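# Set the full drink can upright inside the bowl

## Task

Put the full drink can upright in the bowl so it stays there by itself, not held up by the robot; afterwards release it and move the hands away from it.

## Robot and tools

Robot: two arms, left_arm and right_arm, facing each other across a table. left_arm's base is on the +y side. The names do not match image sides. Each arm ends in an identical five-finger right hand, so hand numbers and axes mean the same on both.

Scene frame: origin on the table top, midway between the arm bases. z = 0 is the table surface and +z is up. Result positions are in metres, orientations are quaternions (w,x,y,z), velocities are in m/s and rad/s. Printed positions can be slightly off, more so at long reach.

Hand point: a spot 0.05 m in front of the palm, where index pad and thumb tip meet in a pinch. Its own axes are: +z along the straightened fingers (fingertips reach 0.06-0.07 m past it), +y out of the palm, +x across the palm toward the little finger. The hand spans 0.08 m on the little-finger side. On the thumb side it spans 0.02 m with the thumb turned in front of the palm, and up to 0.09 m otherwise. A wrist bracket on the little-finger side sits 0.03 m beyond the point along +y, reaches 0.11 m across, and can collide with things.

Row format (used by both motion tools): 28 numbers, each in [-1, 1], always covering both arms. Order: left dx, dy, dz, rx, ry, rz, then left hand little, ring, middle, index, thumb_bend, thumb_turn, force_limit, speed; then the same 14 for the right arm.
- dx..rz are an offset, not a pose. They are measured in that hand point's own axes, from its pose in the latest result that showed it. Before any such result, or in later calls of the same reply, they count from where the robot is when the action starts. Scale: 1.0 = 0.6 m or 180 degrees. rx, ry, rz form one rotation vector. All-zero offsets pull the arm back to that reference pose; they do not mean 'hold still'.
- Finger values: +1 straight/open, -1 curled. thumb_bend: +1 straight, -1 fully bent. thumb_turn: +1 beside the palm, -1 in front of it. A pinch is roughly index -0.22, thumb_bend -0.75, thumb_turn -0.57.
- force_limit: closing stops at about 0 N (-1) up to 10 N at the fingertip (+1); the thumb motors go up to 15 N. It does not limit opening.
- speed: near zero at -1, full at +1 (full travel takes 0.6 s). Close at -0.9 or slower for a gentle grip.
No value means 'unchanged'. To leave a hand as it is, resend its last eight numbers. Before any row has been sent, use hand_measured plus hand_force_limit and hand_speed.

Tools:
- execute_actions {actions, pictures}: actions holds zero or one item. [] just returns the state. {"rows": [...], "steps": n}: 1-15 rows, n up to 15 (default 15), 1/30 s per step. Each row is measured from the same reference, and the last row repeats if rows run out. {"steps": n} without rows is a wait of up to 300 steps, counted from the previous result, so reply time is included. pictures (bool) toggles camera images.
- move {target, speed, stop_force}: target is one 28-number row as above. Each hand point moves in a straight line toward its offset pose; both paths finish together within 0.5-10 s and stop where they are after 10 s. speed is in m/s, 0.002-0.5, default 0.25; turning is capped at twice that in rad/s. stop_force is in N, 9-40, shared by both arms, and is allowed only after 0.2 s of scene time. An arm whose wrist sensor feels that much extra push against its motion for 2 steps stops, backs up 2 steps and holds. It is unreliable if the hand is rotating. Leave it out when pulling away from something being pressed. Paths ignore obstacles and the other arm. Hand numbers are sent at the start. The result's 'move:' line gives the ending (done, off_target, moving, held, contact, fault), any limits (paced = pose clipped, held = steps blocked), and each distance to target.
- wait {seconds}: 0-10 s, sends nothing new.
- zoom_image {camera, region}: camera is cam_high, cam_low, cam_left_wrist or cam_right_wrist. region is [x0,y0,x1,y1] in pixels, at most 504x504. Image sizes: cam_high and cam_low 672x504, wrist cameras 504x504.
- show_instructions: shows the reference images.
- finished_scene {scene}: ends and grades the current scene (give its number). It cannot be undone.

Motion facts: each step the commanded pose is clipped to 100 mm and 16 degrees from the measured pose. Position takes priority over orientation. Commands lag about 0.17 s. Elbows never fully straighten. Large moves may fall short, so check the result pose and send the remainder. 'pose unreachable' and HELD mark commands the clearance check changed or blocked. The 'Hand target' line shows where each arm is being driven.

Grasping: turn the thumb in front of the palm before reaching the object. A whole-hand wrap fits objects 0.035-0.08 m across, lying across the palm on the wrist side of the point. A motor starts only when its target changes by at least 0.01. It runs until it reaches the target or hits force_limit, then locks and holds at least 15 N. hand_measured, hand_stopped_by (moving/target/force/stalled/fault) and hand_load_n list six motors in row order. A lost grip shows as loads dropping to about 0. To tighten, raise force_limit and target further closed; to loosen, target more open than measured.

Safety: arms are stiff, so pressing past contact with firm things can cause a fault stop. Faster touches hit harder. Exceeding a joint load limit (133 N m for the big joints, 24.9 N m for the wrists, including held weight) or 150 N of outside force stops that arm for 10 s. Motors heat while holding loads: MOTOR HOT warns at 70 °C and brakes engage at 85 °C. The wrist force sensor reads in the end effector axes, saturates near 50 N, and has offsets and noise. Never let the arms collide or press on each other. Don't knock anything off the table. Loose objects can get an occasional nudge. Avoid drops, slips and slams. At the end the can must stand upright in the bowl unsupported, with both hands released and moved away.

Each tool is called as name([rows], argument=value, ...), one row to a line, values as JSON.

Reference images:

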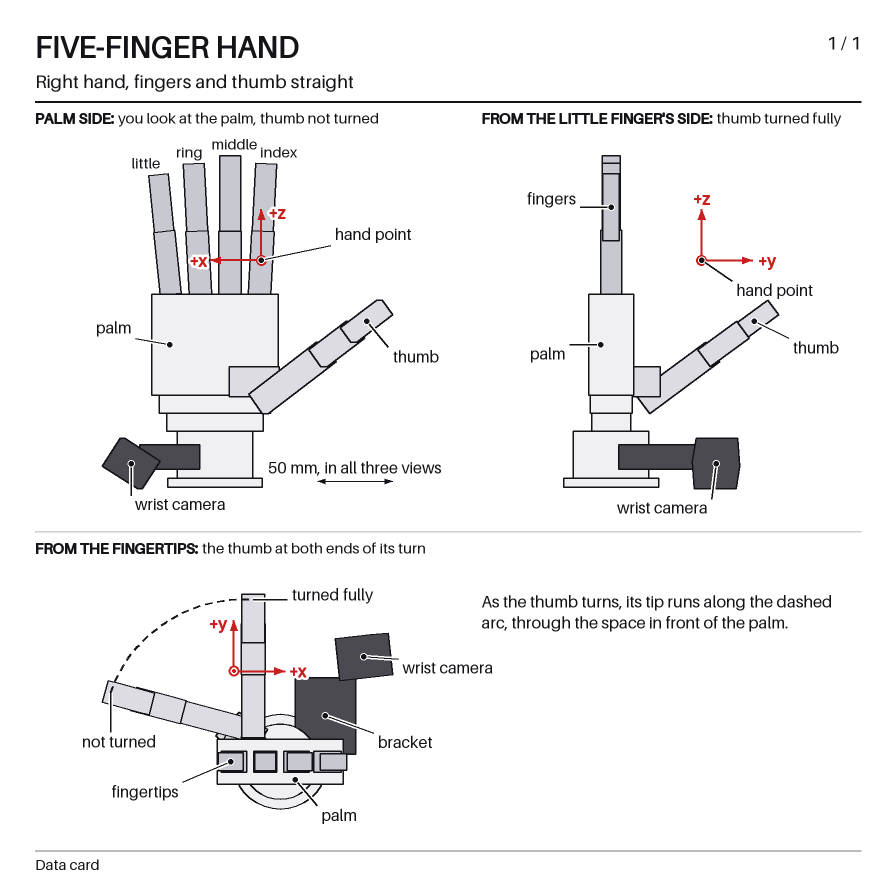

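## Session

execute_actions(actions=[])

Scene clock: 0.00 s of 4800.00 s.
left_arm: end_effector_position=(+0.3160, +0.3837, +0.4906) hand_measured=(+1.000, +1.000, +1.000, +1.000, +1.000, +1.000) hand_load_n=(+0.0, +0.0, +0.0, +0.0, +0.0, +0.0) hand_stopped_by=(target, target, target, target, target, target) hand_force_limit=0.00 hand_speed=-0.80 end_effector_quat_wxyz=(+0.030, +0.432, +0.901, -0.012) end_effector_velocity=(+0.000, +0.000, +0.000) end_effector_angular_velocity=(+0.000, +0.000, +0.000) | right_arm: end_effector_position=(+0.1620, -0.3075, +0.4846) hand_measured=(+1.000, +1.000, +1.000, +1.000, +1.000, +1.000) hand_load_n=(+0.0, +0.0, +0.0, +0.0, +0.0, +0.0) hand_stopped_by=(target, target, target, target, target, target) hand_force_limit=0.00 hand_speed=-0.80 end_effector_quat_wxyz=(+0.026, -0.316, +0.948, +0.000) end_effector_velocity=(+0.000, +0.000, +0.000) end_effector_angular_velocity=(+0.000, -0.001, +0.000)
Joint positions: left_arm=[ 0.541 -1.741  1.314  1.938  1.546 -1.874] | right_arm=[-1.207 -1.741  1.327  1.933  1.571 -1.893]
Joint velocities: left_arm=[ 0.001  0.001 -0.001  0.001  0.     0.   ] | right_arm=[-0.     0.    -0.001 -0.    -0.    -0.001]
Joint torques (N m, as the arm reports them, + toward a larger angle): no reading
Wrist force (N, on the end effector, along its own x y z axes, offset not removed): no reading
Wrist torque (N m, same axes, about the end effector's origin, offset not removed): no reading
Hand target (left_arm): +0.316, +0.384, +0.491; +0.030, +0.432, +0.901, -0.012
Hand target (right_arm): +0.162, -0.308, +0.485; +0.026, -0.316, +0.948, +0.000

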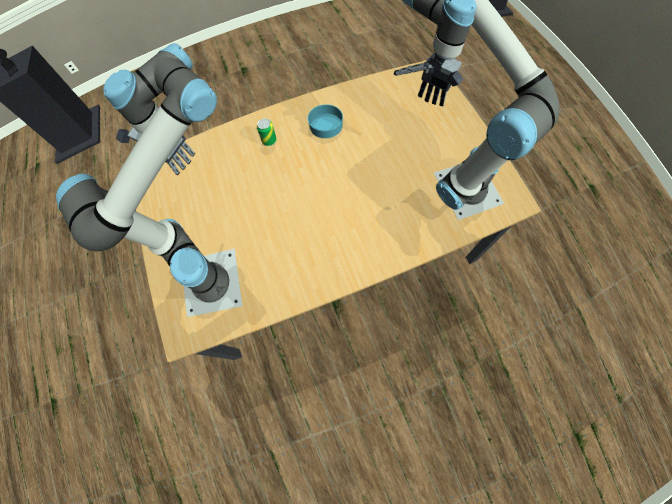

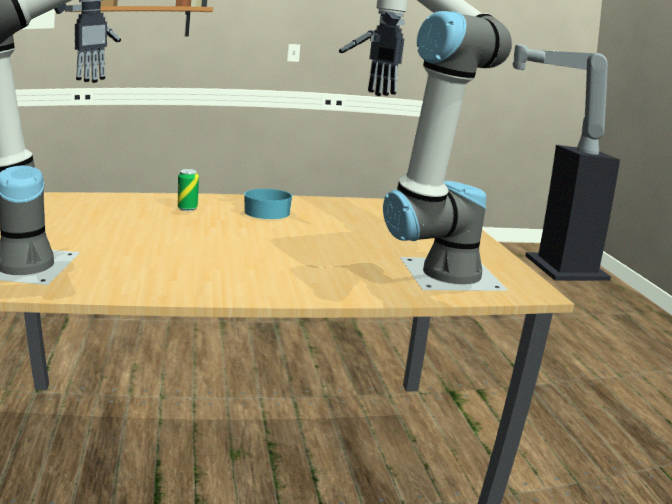

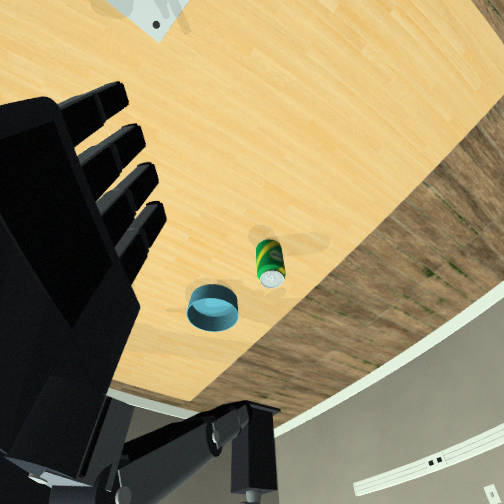

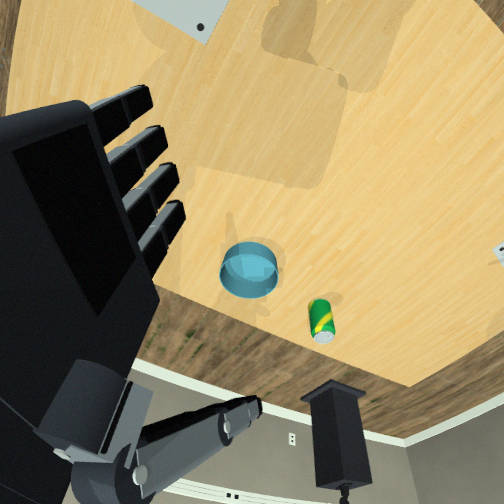

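move(target=[0,0,0.25,-0.535,0.256,0.535,1,1,1,1,1,-1,0,0,0,0,0,0,0,0,1,1,1,1,1,1,0,-0.8], speed=0.4)

Scene clock: 8.20 s of 4800.00 s.
left_arm: end_effector_position=(+0.3210, +0.3774, +0.3780) hand_measured=(+1.000, +1.000, +1.000, +1.000, +1.000, -1.000) hand_load_n=(+0.0, +0.0, +0.0, +0.0, +0.0, +0.0) hand_stopped_by=(target, target, target, target, target, target) hand_force_limit=0.00 hand_speed=0.00 end_effector_quat_wxyz=(+0.012, +0.725, +0.315, +0.612) end_effector_velocity=(+0.000, +0.000, -0.000) end_effector_angular_velocity=(+0.001, -0.001, -0.001) | right_arm: end_effector_position=(+0.1620, -0.3075, +0.4846) hand_measured=(+1.000, +1.000, +1.000, +1.000, +1.000, +1.000) hand_load_n=(+0.0, +0.0, +0.0, +0.0, +0.0, +0.0) hand_stopped_by=(target, target, target, target, target, target) hand_force_limit=0.00 hand_speed=-0.80 end_effector_quat_wxyz=(+0.026, -0.316, +0.948, +0.000) end_effector_velocity=(+0.000, -0.000, -0.000) end_effector_angular_velocity=(-0.001, +0.001, -0.001)
Joint positions: left_arm=[-0.666 -2.178  2.609  2.441  1.235 -1.91 ] | right_arm=[-1.207 -1.741  1.327  1.933  1.571 -1.893]
Joint velocities: left_arm=[-0.001 -0.001  0.001  0.001 -0.     0.   ] | right_arm=[-0.     0.     0.001  0.     0.     0.001]
Joint torques (N m, as the arm reports them, + toward a larger angle): left_arm=[ -6.65  13.9  -20.41  -0.5   -3.05  -1.77] | right_arm=[ -0.35  -8.17 -16.88   2.59   0.19   0.07]
Wrist force (N, on the end effector, along its own x y z axes, offset not removed): left_arm=[-5.0 2.3 -4.5] | right_arm=[0.8 0.9 0.6]
Wrist torque (N m, same axes, about the end effector's origin, offset not removed): left_arm=[0.49 0.97 -0.37] | right_arm=[-0.09 -0.01 -0.05]
Hand target (left_arm): +0.321, +0.377, +0.378; +0.012, +0.725, +0.315, +0.612
Hand target (right_arm): +0.162, -0.308, +0.485; +0.026, -0.316, +0.948, +0.000
Off the commanded pose (left_arm): 0.037 m, 36 deg; orientation clipped at the last step of the last action.
Off the commanded pose (right_arm): 0.000 m, 0 deg.
After step 90, 1.70 s passed at rest.
move: held (left_arm); limits=paced,held; held on 27 of 105 steps (left_arm), including the last (left_arm)
pose unreachable (left arm): on one or more control steps of this call this arm could not follow its commanded pose, so it was not sent that pose on those steps. On the call's last step it was still not sent that pose. It may still have moved: this result reports where it is.
cause: the commanded pose would bring two parts of the arm too close to each other (joints 3 (elbow) to 6 (wrist 3) lie between them).

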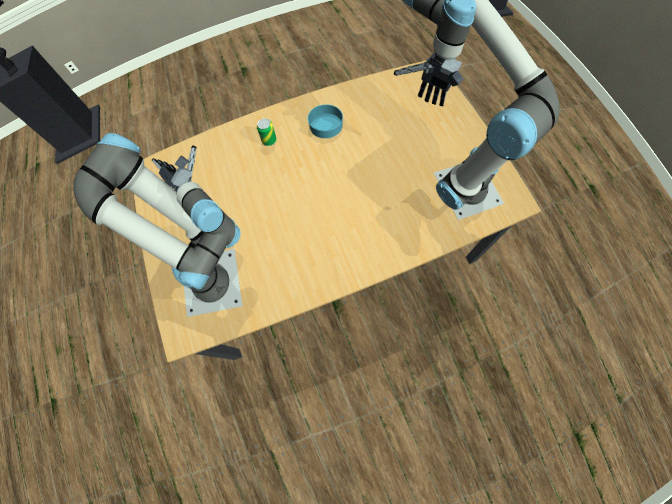

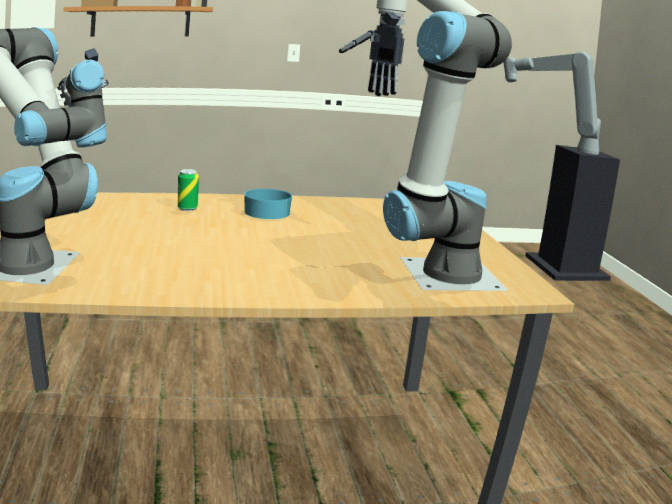

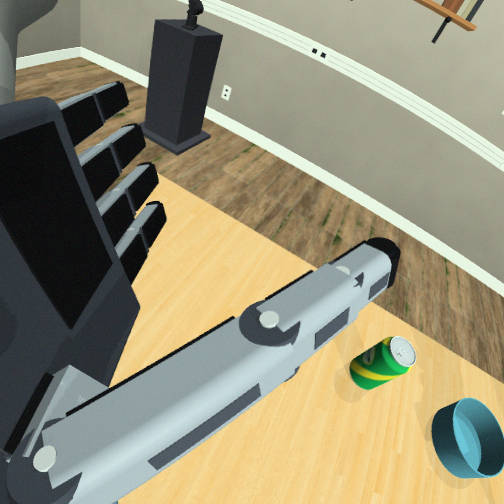

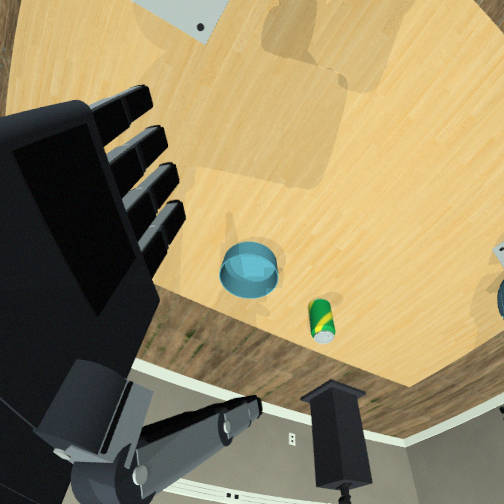

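move(target=[0,0.24,-0.065,0.175,-0.382,0,1,1,1,1,1,-1,0,0,0,0,0,0,0,0,1,1,1,1,1,1,0,-0.8], speed=0.4)

Scene clock: 18.70 s of 4800.00 s.
left_arm: end_effector_position=(+0.3499, +0.2468, +0.4470) hand_measured=(+1.000, +1.000, +1.000, +1.000, +1.000, -1.000) hand_load_n=(+0.0, +0.0, +0.0, +0.0, +0.0, +0.0) hand_stopped_by=(target, target, target, target, target, target) hand_force_limit=0.00 hand_speed=0.00 end_effector_quat_wxyz=(+0.114, +0.874, +0.419, +0.216) end_effector_velocity=(+0.002, +0.001, +0.001) end_effector_angular_velocity=(+0.009, +0.179, +0.001) | right_arm: end_effector_position=(+0.1620, -0.3075, +0.4846) hand_measured=(+1.000, +1.000, +1.000, +1.000, +1.000, +1.000) hand_load_n=(+0.0, +0.0, +0.0, +0.0, +0.0, +0.0) hand_stopped_by=(target, target, target, target, target, target) hand_force_limit=0.00 hand_speed=-0.80 end_effector_quat_wxyz=(+0.026, -0.316, +0.948, +0.000) end_effector_velocity=(+0.000, +0.000, -0.000) end_effector_angular_velocity=(-0.001, +0.003, -0.000)
Joint positions: left_arm=[ 0.301 -1.742  1.534  1.687  1.085 -0.737] | right_arm=[-1.207 -1.741  1.327  1.933  1.571 -1.893]
Joint velocities: left_arm=[ 0.179  0.083 -0.151  0.015  0.192  0.182] | right_arm=[-0.     0.002  0.     0.001 -0.     0.   ]
Joint torques (N m, as the arm reports them, + toward a larger angle): left_arm=[  6.73   0.04 -30.73   4.63   1.51   1.35] | right_arm=[  0.66  -8.24 -15.63   2.58   0.16   0.31]
Wrist force (N, on the end effector, along its own x y z axes, offset not removed): left_arm=[0.2 0.7 -1.6] | right_arm=[-0.6 -1.6 -0.7]
Wrist torque (N m, same axes, about the end effector's origin, offset not removed): left_arm=[0.15 0.06 0.07] | right_arm=[-0.42 0.13 -0.07]
Hand target (left_arm): +0.350, +0.247, +0.447; +0.108, +0.877, +0.420, +0.205
Hand target (right_arm): +0.162, -0.308, +0.485; +0.026, -0.316, +0.948, +0.000
Off the commanded pose (left_arm): 0.001 m, 29 deg; orientation clipped at the last step of the last action.
Off the commanded pose (right_arm): 0.000 m, 0 deg.
After step 90, 0.67 s passed at rest.
move: moving (left_arm; no rest 5 s after the path's end); limits=paced

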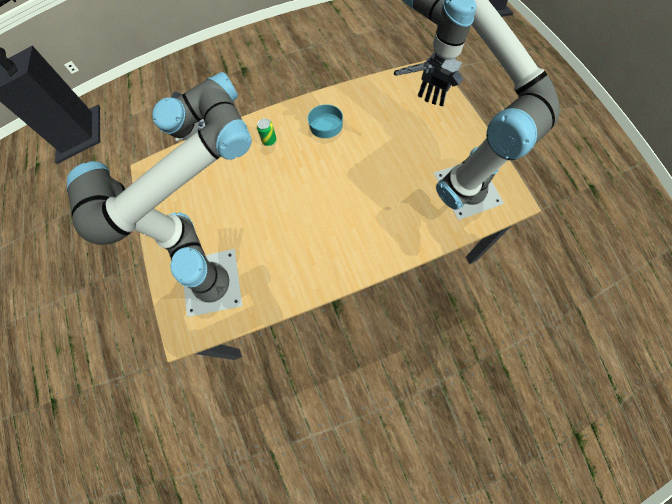

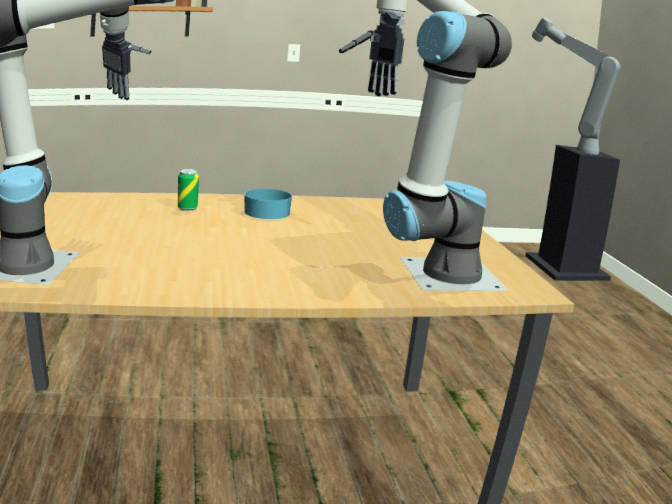

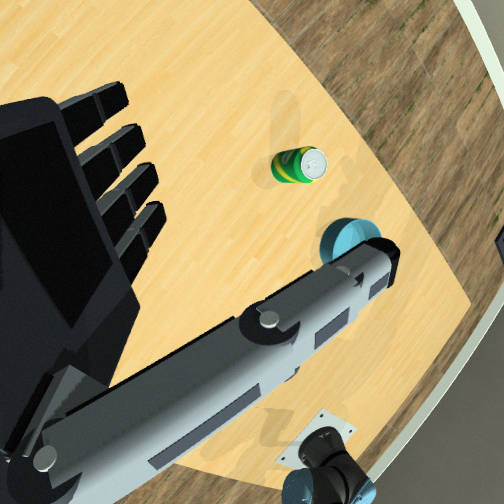

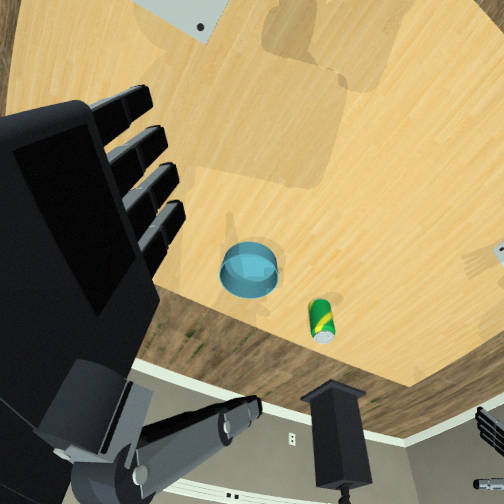

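move(target=[0,0,0,0,0,0.55,1,1,1,1,1,-1,0,0,0,0,0,0,0,0,1,1,1,1,1,1,0,-0.8], speed=0.4)

Scene clock: 23.07 s of 4800.00 s.
left_arm: end_effector_position=(+0.3501, +0.2470, +0.4467) hand_measured=(+1.000, +1.000, +1.000, +1.000, +1.000, -1.000) hand_load_n=(+0.0, +0.0, +0.0, +0.0, +0.0, +0.0) hand_stopped_by=(target, target, target, target, target, target) hand_force_limit=0.00 hand_speed=0.00 end_effector_quat_wxyz=(-0.090, +0.887, -0.392, +0.227) end_effector_velocity=(-0.000, +0.000, +0.000) end_effector_angular_velocity=(+0.003, +0.000, -0.015) | right_arm: end_effector_position=(+0.1620, -0.3075, +0.4846) hand_measured=(+1.000, +1.000, +1.000, +1.000, +1.000, +1.000) hand_load_n=(+0.0, +0.0, +0.0, +0.0, +0.0, +0.0) hand_stopped_by=(target, target, target, target, target, target) hand_force_limit=0.00 hand_speed=-0.80 end_effector_quat_wxyz=(+0.026, -0.316, +0.948, +0.000) end_effector_velocity=(-0.001, -0.000, +0.000) end_effector_angular_velocity=(+0.000, -0.001, +0.001)
Joint positions: left_arm=[ 0.56  -1.478  1.13   1.698  1.125  1.276] | right_arm=[-1.207 -1.741  1.327  1.933  1.571 -1.893]
Joint velocities: left_arm=[ 0.    -0.    -0.002 -0.002  0.002  0.017] | right_arm=[ 0.    -0.002  0.     0.     0.    -0.001]
Joint torques (N m, as the arm reports them, + toward a larger angle): left_arm=[  6.12 -10.06 -27.68  -0.81   1.24   1.29] | right_arm=[  0.24  -8.62 -15.09   2.54   0.     0.29]
Wrist force (N, on the end effector, along its own x y z axes, offset not removed): left_arm=[-0.2 2.2 -1.1] | right_arm=[0.6 -2.0 0.9]
Wrist torque (N m, same axes, about the end effector's origin, offset not removed): left_arm=[0.52 -0.03 0.18] | right_arm=[-0.37 -0.09 -0.02]
Hand target (left_arm): +0.350, +0.247, +0.447; -0.090, +0.887, -0.393, +0.227
Hand target (right_arm): +0.162, -0.308, +0.485; +0.026, -0.316, +0.948, +0.000
Off the commanded pose (left_arm): 0.000 m, 0 deg.
Off the commanded pose (right_arm): 0.000 m, 0 deg.
move: done

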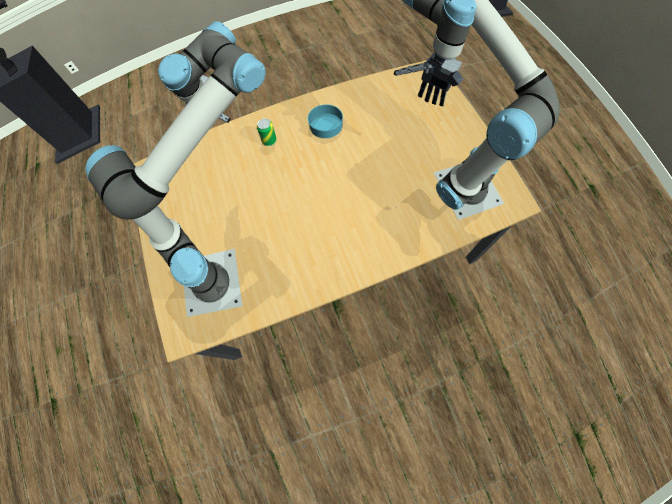

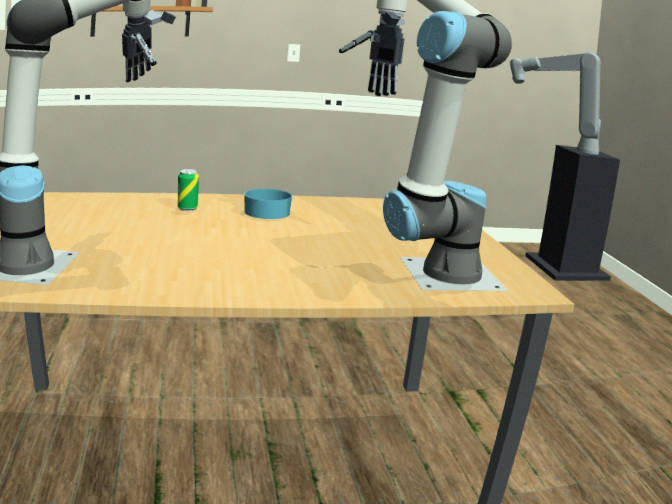

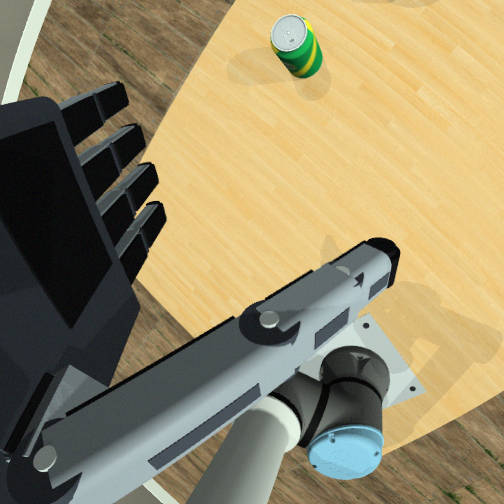

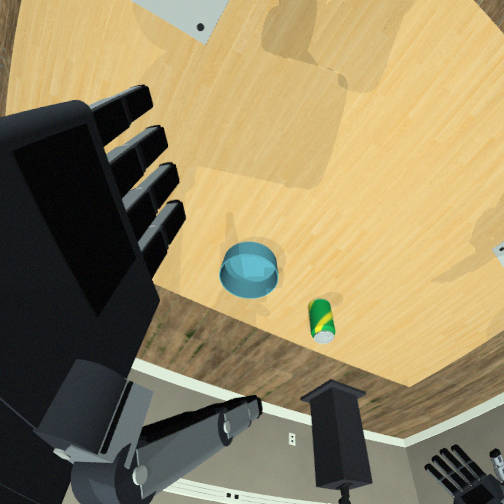

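move(target=[-0.023,0.136,0.217,0.002,0.366,-0.141,1,1,1,1,1,-1,0,0,0,0,0,0,0,0,1,1,1,1,1,1,0,-0.8], speed=0.3)

Scene clock: 27.77 s of 4800.00 s.
left_arm: end_effector_position=(+0.3496, +0.1998, +0.3003) hand_measured=(+1.000, +1.000, +1.000, +1.000, +1.000, -1.000) hand_load_n=(+0.0, +0.0, +0.0, +0.0, +0.0, +0.0) hand_stopped_by=(target, target, target, target, target, target) hand_force_limit=0.00 hand_speed=0.00 end_effector_quat_wxyz=(+0.181, +0.684, -0.183, +0.683) end_effector_velocity=(+0.000, -0.000, -0.001) end_effector_angular_velocity=(-0.007, -0.013, -0.005) | right_arm: end_effector_position=(+0.1620, -0.3075, +0.4846) hand_measured=(+1.000, +1.000, +1.000, +1.000, +1.000, +1.000) hand_load_n=(+0.0, +0.0, +0.0, +0.0, +0.0, +0.0) hand_stopped_by=(target, target, target, target, target, target) hand_force_limit=0.00 hand_speed=-0.80 end_effector_quat_wxyz=(+0.026, -0.316, +0.948, +0.000) end_effector_velocity=(-0.001, -0.000, +0.000) end_effector_angular_velocity=(+0.000, -0.001, -0.000)
Joint positions: left_arm=[ 0.02  -2.282  2.418 -0.13   0.374  1.567] | right_arm=[-1.207 -1.741  1.327  1.933  1.571 -1.893]
Joint velocities: left_arm=[ 0.006 -0.013  0.015 -0.043  0.011  0.038] | right_arm=[ 0.    -0.001 -0.     0.001  0.     0.   ]
Joint torques (N m, as the arm reports them, + toward a larger angle): left_arm=[ 4.32  0.48 -8.99 -3.15  2.11  1.08] | right_arm=[  0.    -8.54 -16.37   2.38  -0.1    0.19]
Wrist force (N, on the end effector, along its own x y z axes, offset not removed): left_arm=[-1.7 -2.1 -2.6] | right_arm=[1.2 -1.2 0.2]
Wrist torque (N m, same axes, about the end effector's origin, offset not removed): left_arm=[-0.05 0.20 0.03] | right_arm=[-0.37 -0.19 0.02]
Hand target (left_arm): +0.350, +0.200, +0.300; +0.182, +0.683, -0.183, +0.683
Hand target (right_arm): +0.162, -0.308, +0.485; +0.026, -0.316, +0.948, +0.000
Off the commanded pose (left_arm): 0.001 m, 0 deg.
Off the commanded pose (right_arm): 0.000 m, 0 deg.
move: done

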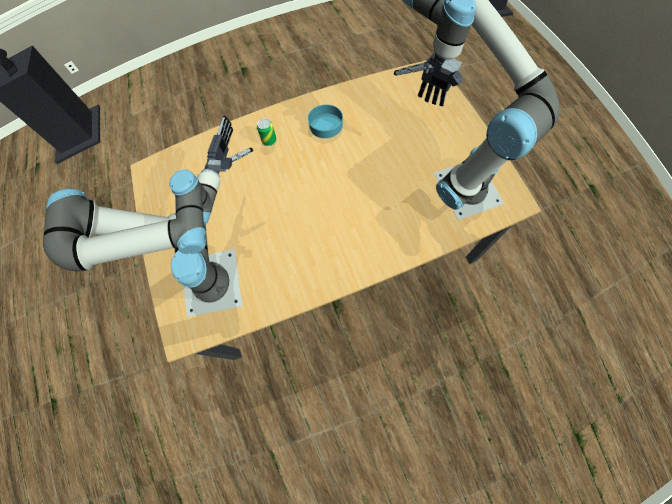

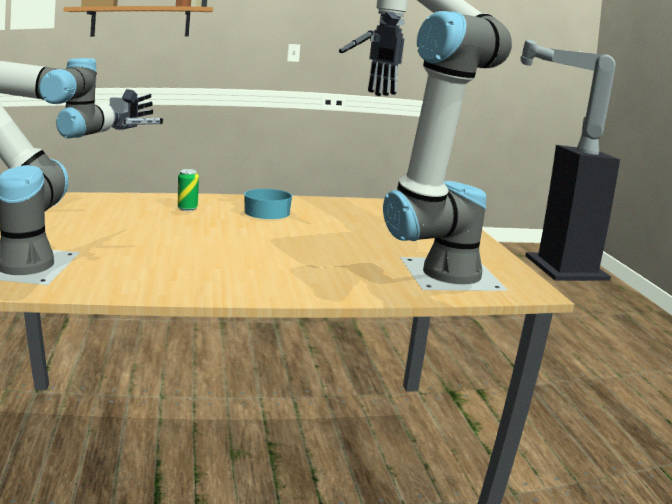

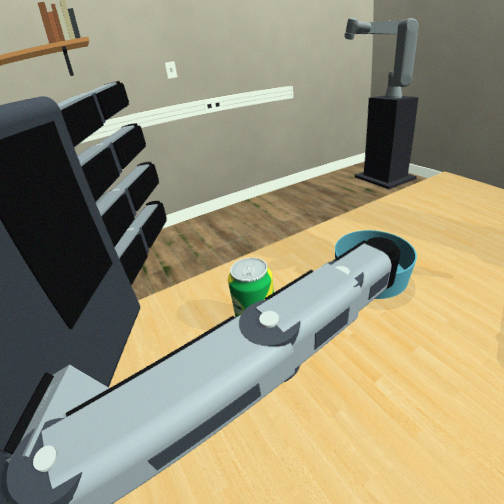

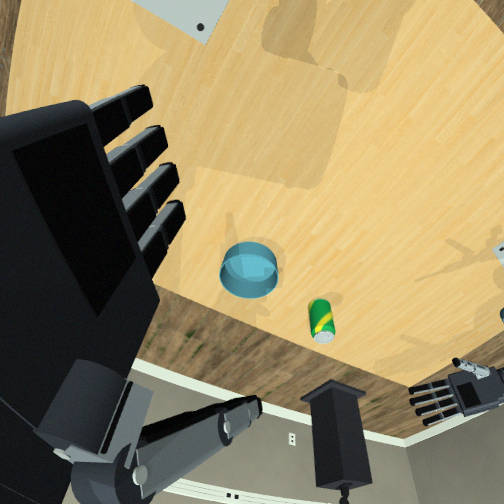

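move(target=[-0.35,0,0.04,0,0,0,1,1,1,1,1,-1,0,0,0,0,0,0,0,0,1,1,1,1,1,1,0,-0.8], speed=0.2)

Scene clock: 30.73 s of 4800.00 s.
left_arm: end_effector_position=(+0.3701, +0.1884, +0.0902) hand_measured=(+1.000, +1.000, +1.000, +1.000, +1.000, -1.000) hand_load_n=(+0.0, +0.0, +0.0, +0.0, +0.0, +0.0) hand_stopped_by=(target, target, target, target, target, target) hand_force_limit=0.00 hand_speed=0.00 end_effector_quat_wxyz=(+0.181, +0.685, -0.183, +0.682) end_effector_velocity=(+0.001, -0.001, -0.002) end_effector_angular_velocity=(-0.010, -0.013, -0.004) | right_arm: end_effector_position=(+0.1620, -0.3075, +0.4846) hand_measured=(+1.000, +1.000, +1.000, +1.000, +1.000, +1.000) hand_load_n=(+0.0, +0.0, +0.0, +0.0, +0.0, +0.0) hand_stopped_by=(target, target, target, target, target, target) hand_force_limit=0.00 hand_speed=-0.80 end_effector_quat_wxyz=(+0.026, -0.316, +0.948, +0.000) end_effector_velocity=(-0.000, +0.000, +0.000) end_effector_angular_velocity=(+0.001, -0.003, -0.001)
Joint positions: left_arm=[ 0.187 -1.566  2.767 -1.193  0.54   1.566] | right_arm=[-1.207 -1.741  1.327  1.933  1.571 -1.893]
Joint velocities: left_arm=[ 0.009  0.031  0.009 -0.072  0.013  0.024] | right_arm=[ 0.    -0.001 -0.    -0.001 -0.     0.001]
Joint torques (N m, as the arm reports them, + toward a larger angle): left_arm=[ 5.11  0.65  2.51 -3.13  1.7   1.3 ] | right_arm=[  0.58  -8.49 -15.91   2.72  -0.11   0.11]
Wrist force (N, on the end effector, along its own x y z axes, offset not removed): left_arm=[-1.7 1.5 1.8] | right_arm=[-0.5 0.7 1.2]
Wrist torque (N m, same axes, about the end effector's origin, offset not removed): left_arm=[0.06 0.21 -0.14] | right_arm=[-0.05 0.11 0.03]
Hand target (left_arm): +0.370, +0.188, +0.090; +0.181, +0.684, -0.183, +0.683
Hand target (right_arm): +0.162, -0.308, +0.485; +0.026, -0.316, +0.948, +0.000
Off the commanded pose (left_arm): 0.000 m, 0 deg.
Off the commanded pose (right_arm): 0.000 m, 0 deg.
move: done

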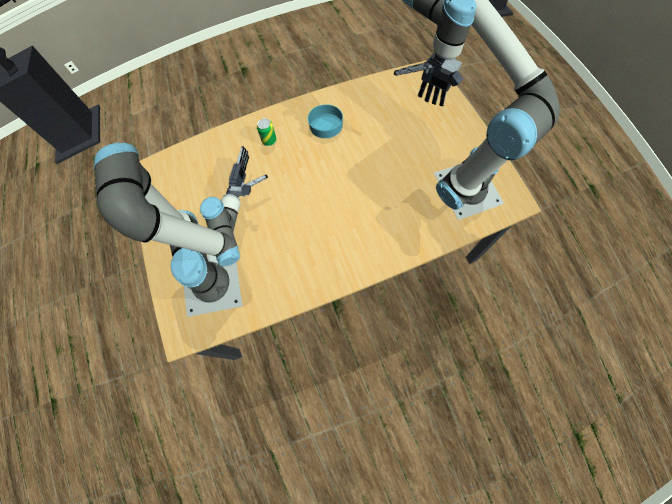

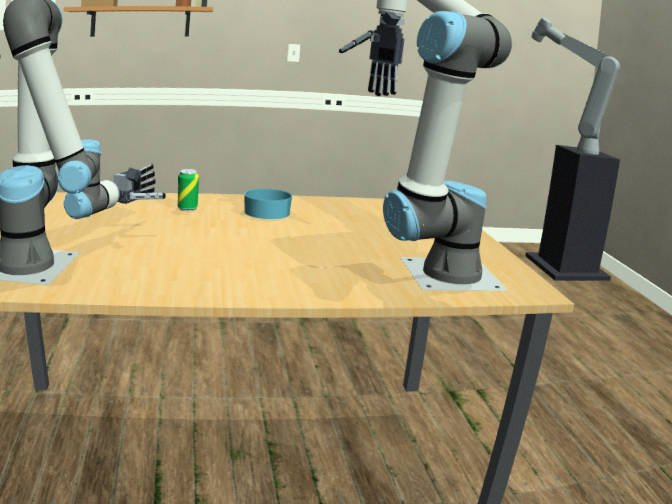

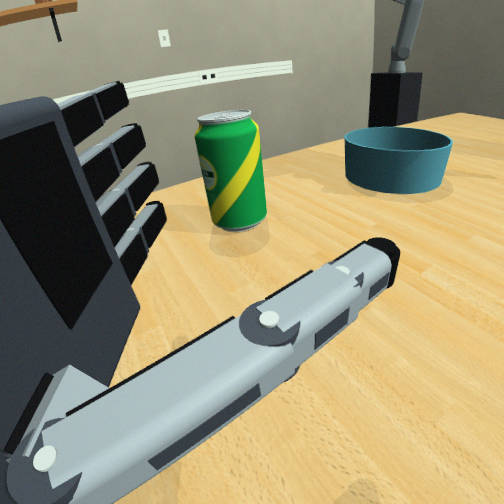

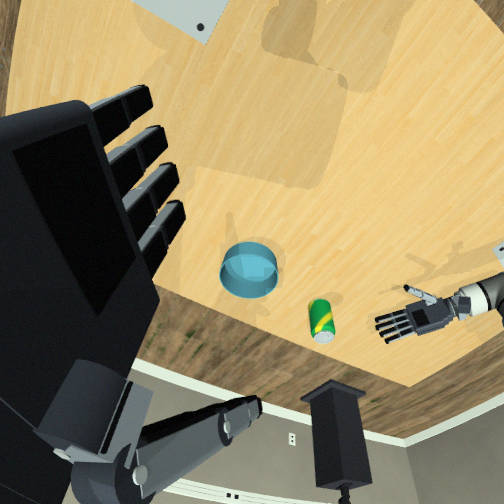

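move(target=[0,0,0.15,0,0,0,1,1,1,1,1,-1,0,0,0,0,0,0,0,0,1,1,1,1,1,1,0,-0.8], speed=0.1)

Scene clock: 32.83 s of 4800.00 s.
left_arm: end_effector_position=(+0.4481, +0.1437, +0.0896) hand_measured=(+1.000, +1.000, +1.000, +1.000, +1.000, -1.000) hand_load_n=(+0.0, +0.0, +0.0, +0.0, +0.0, +0.0) hand_stopped_by=(target, target, target, target, target, target) hand_force_limit=0.00 hand_speed=0.00 end_effector_quat_wxyz=(+0.181, +0.685, -0.183, +0.682) end_effector_velocity=(+0.002, -0.002, +0.001) end_effector_angular_velocity=(-0.002, -0.000, -0.002) | right_arm: end_effector_position=(+0.1620, -0.3075, +0.4846) hand_measured=(+1.000, +1.000, +1.000, +1.000, +1.000, +1.000) hand_load_n=(+0.0, +0.0, +0.0, +0.0, +0.0, +0.0) hand_stopped_by=(target, target, target, target, target, target) hand_force_limit=0.00 hand_speed=-0.80 end_effector_quat_wxyz=(+0.026, -0.316, +0.948, +0.000) end_effector_velocity=(-0.000, -0.000, +0.000) end_effector_angular_velocity=(+0.000, -0.002, +0.001)
Joint positions: left_arm=[ 0.534 -1.363  2.507 -1.139  0.887  1.569] | right_arm=[-1.207 -1.741  1.327  1.933  1.571 -1.893]
Joint velocities: left_arm=[ 0.005  0.004 -0.007  0.001  0.007 -0.001] | right_arm=[-0.    -0.001  0.    -0.001  0.    -0.001]
Joint torques (N m, as the arm reports them, + toward a larger angle): left_arm=[  5.82  -6.7  -19.85   1.13   1.99  -1.81] | right_arm=[  0.81  -8.89 -16.19   2.7   -0.06   0.05]
Wrist force (N, on the end effector, along its own x y z axes, offset not removed): left_arm=[0.1 1.0 -0.2] | right_arm=[3.1 0.9 -0.2]
Wrist torque (N m, same axes, about the end effector's origin, offset not removed): left_arm=[0.27 0.21 0.03] | right_arm=[0.11 -0.42 0.18]
Hand target (left_arm): +0.448, +0.144, +0.090; +0.181, +0.685, -0.183, +0.682
Hand target (right_arm): +0.162, -0.308, +0.485; +0.026, -0.316, +0.948, +0.000
Off the commanded pose (left_arm): 0.000 m, 0 deg.
Off the commanded pose (right_arm): 0.000 m, 0 deg.
move: done

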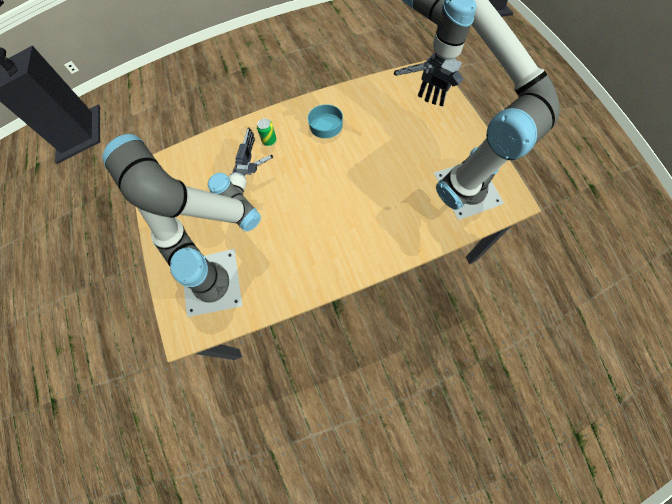

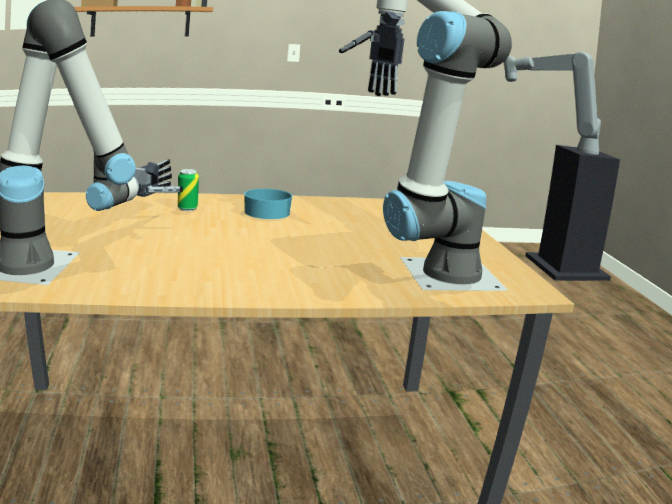

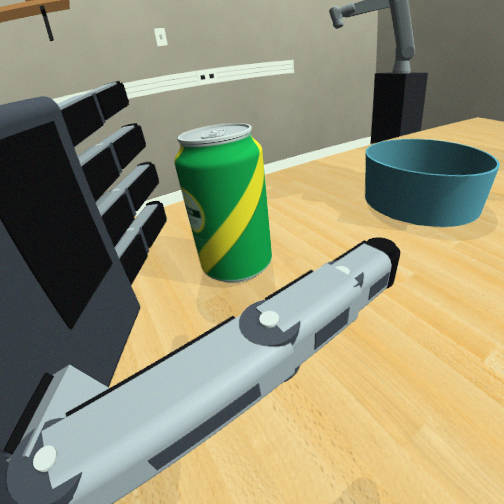

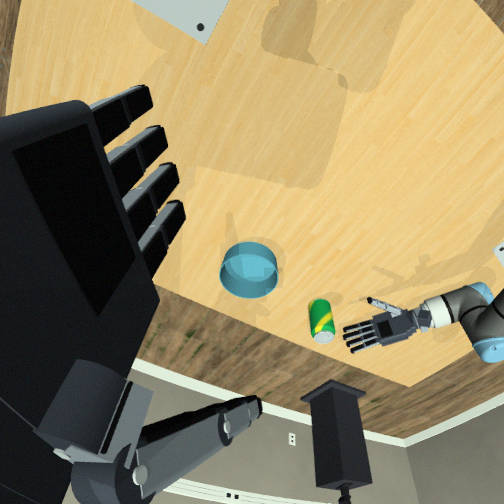

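move(target=[0,0,0.115,0,0,0,1,1,1,1,1,-1,0,0,0,0,0,0,0,0,1,1,1,1,1,1,0,-0.8], speed=0.06)

Scene clock: 35.30 s of 4800.00 s.
left_arm: end_effector_position=(+0.5077, +0.1094, +0.0893) hand_measured=(+1.000, +1.000, +1.000, +1.000, +1.000, -1.000) hand_load_n=(+0.0, +0.0, +0.0, +0.0, +0.0, +0.0) hand_stopped_by=(target, target, target, target, target, target) hand_force_limit=0.00 hand_speed=0.00 end_effector_quat_wxyz=(+0.181, +0.685, -0.183, +0.682) end_effector_velocity=(+0.002, -0.002, +0.000) end_effector_angular_velocity=(-0.001, -0.000, -0.000) | right_arm: end_effector_position=(+0.1620, -0.3075, +0.4846) hand_measured=(+1.000, +1.000, +1.000, +1.000, +1.000, +1.000) hand_load_n=(+0.0, +0.0, +0.0, +0.0, +0.0, +0.0) hand_stopped_by=(target, target, target, target, target, target) hand_force_limit=0.00 hand_speed=-0.80 end_effector_quat_wxyz=(+0.026, -0.316, +0.948, +0.000) end_effector_velocity=(-0.000, -0.000, +0.000) end_effector_angular_velocity=(+0.000, +0.000, -0.000)
Joint positions: left_arm=[ 0.672 -1.244  2.313 -1.065  1.025  1.57 ] | right_arm=[-1.207 -1.741  1.327  1.933  1.571 -1.893]
Joint velocities: left_arm=[ 0.004  0.004 -0.008  0.003  0.004 -0.001] | right_arm=[ 0.    -0.001  0.001  0.    -0.     0.   ]
Joint torques (N m, as the arm reports them, + toward a larger angle): left_arm=[  4.56 -13.77 -22.31   1.13   2.01  -1.53] | right_arm=[  0.56  -9.11 -16.56   2.7   -0.06  -0.02]
Wrist force (N, on the end effector, along its own x y z axes, offset not removed): left_arm=[2.9 1.7 -2.3] | right_arm=[2.9 -0.9 2.0]
Wrist torque (N m, same axes, about the end effector's origin, offset not removed): left_arm=[0.59 -0.39 0.15] | right_arm=[-0.33 -0.42 0.18]
Hand target (left_arm): +0.508, +0.109, +0.089; +0.181, +0.685, -0.183, +0.682
Hand target (right_arm): +0.162, -0.308, +0.485; +0.026, -0.316, +0.948, +0.000
Off the commanded pose (left_arm): 0.000 m, 0 deg.
Off the commanded pose (right_arm): 0.000 m, 0 deg.
move: done

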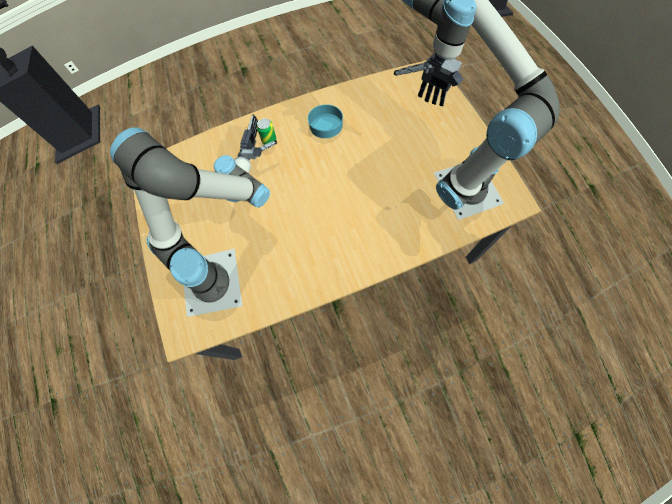

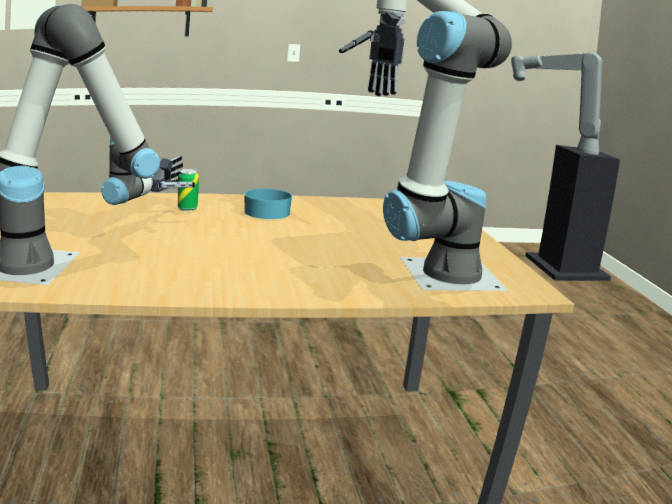

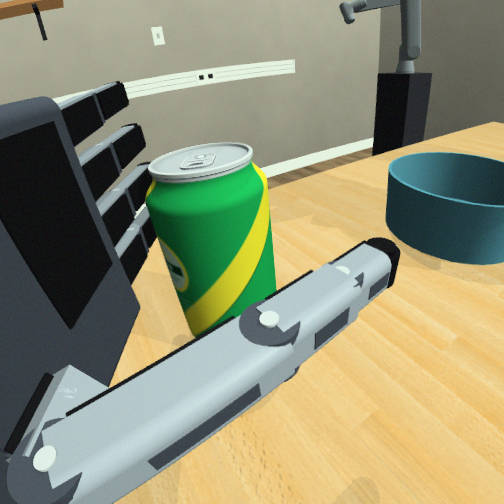

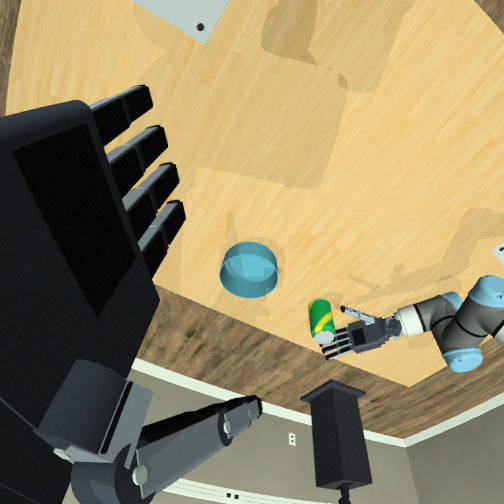

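Still short; 3 cm more.

move(target=[0,0,0.055,0,0,0,1,1,1,1,1,-1,0,0,0,0,0,0,0,0,1,1,1,1,1,1,0,-0.8], speed=0.04)

Scene clock: 37.20 s of 4800.00 s.
left_arm: end_effector_position=(+0.5361, +0.0931, +0.0891) hand_measured=(+1.000, +1.000, +1.000, +1.000, +1.000, -1.000) hand_load_n=(+0.0, +0.0, +0.0, +0.0, +0.0, +0.0) hand_stopped_by=(target, target, target, target, target, target) hand_force_limit=0.00 hand_speed=0.00 end_effector_quat_wxyz=(+0.181, +0.685, -0.183, +0.682) end_effector_velocity=(+0.003, -0.000, +0.000) end_effector_angular_velocity=(-0.001, -0.001, +0.002) | right_arm: end_effector_position=(+0.1620, -0.3075, +0.4846) hand_measured=(+1.000, +1.000, +1.000, +1.000, +1.000, +1.000) hand_load_n=(+0.0, +0.0, +0.0, +0.0, +0.0, +0.0) hand_stopped_by=(target, target, target, target, target, target) hand_force_limit=0.00 hand_speed=-0.80 end_effector_quat_wxyz=(+0.026, -0.316, +0.948, +0.000) end_effector_velocity=(+0.000, -0.000, -0.000) end_effector_angular_velocity=(-0.000, -0.000, +0.001)
Joint positions: left_arm=[ 0.719 -1.19   2.22  -1.026  1.073  1.57 ] | right_arm=[-1.207 -1.741  1.327  1.933  1.571 -1.893]
Joint velocities: left_arm=[ 0.006  0.004 -0.008  0.003  0.004  0.   ] | right_arm=[ 0.     0.     0.    -0.     0.    -0.001]
Joint torques (N m, as the arm reports them, + toward a larger angle): left_arm=[  6.09 -16.16 -23.49   0.93   2.1    0.51] | right_arm=[  0.28  -9.45 -16.52   2.67  -0.35   0.2 ]
Wrist force (N, on the end effector, along its own x y z axes, offset not removed): left_arm=[0.3 4.4 0.3] | right_arm=[-1.3 -2.3 2.5]
Wrist torque (N m, same axes, about the end effector's origin, offset not removed): left_arm=[0.68 0.02 0.14] | right_arm=[-0.69 0.17 -0.04]
Hand target (left_arm): +0.536, +0.093, +0.089; +0.181, +0.685, -0.183, +0.682
Hand target (right_arm): +0.162, -0.308, +0.485; +0.026, -0.316, +0.948, +0.000
Off the commanded pose (left_arm): 0.000 m, 0 deg.
Off the commanded pose (right_arm): 0.000 m, 0 deg.
move: done

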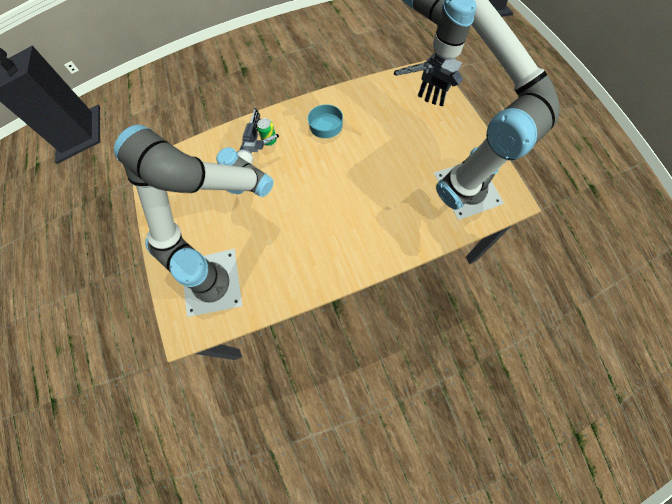

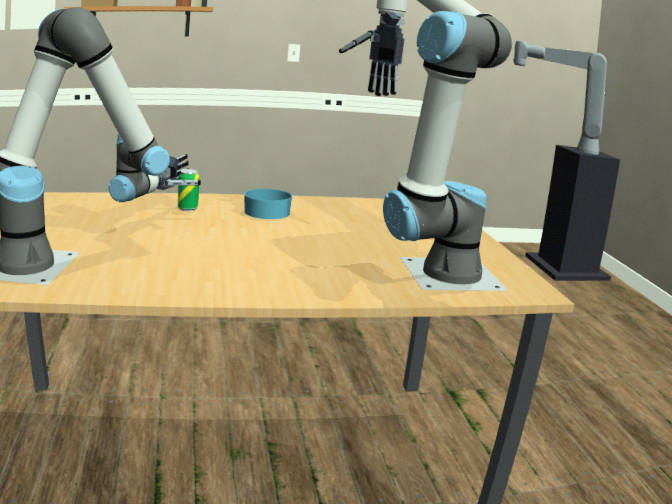

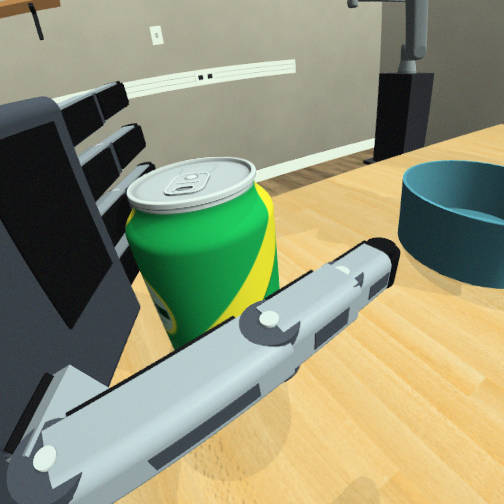

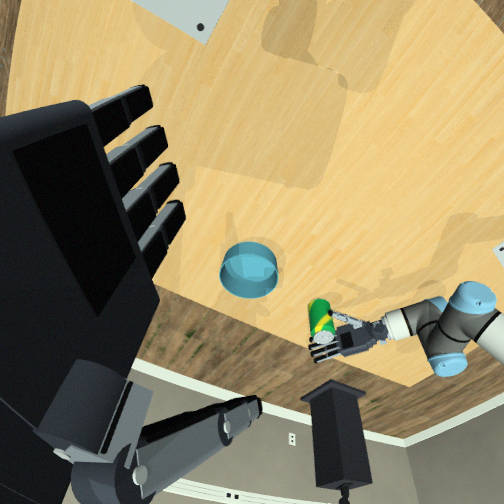

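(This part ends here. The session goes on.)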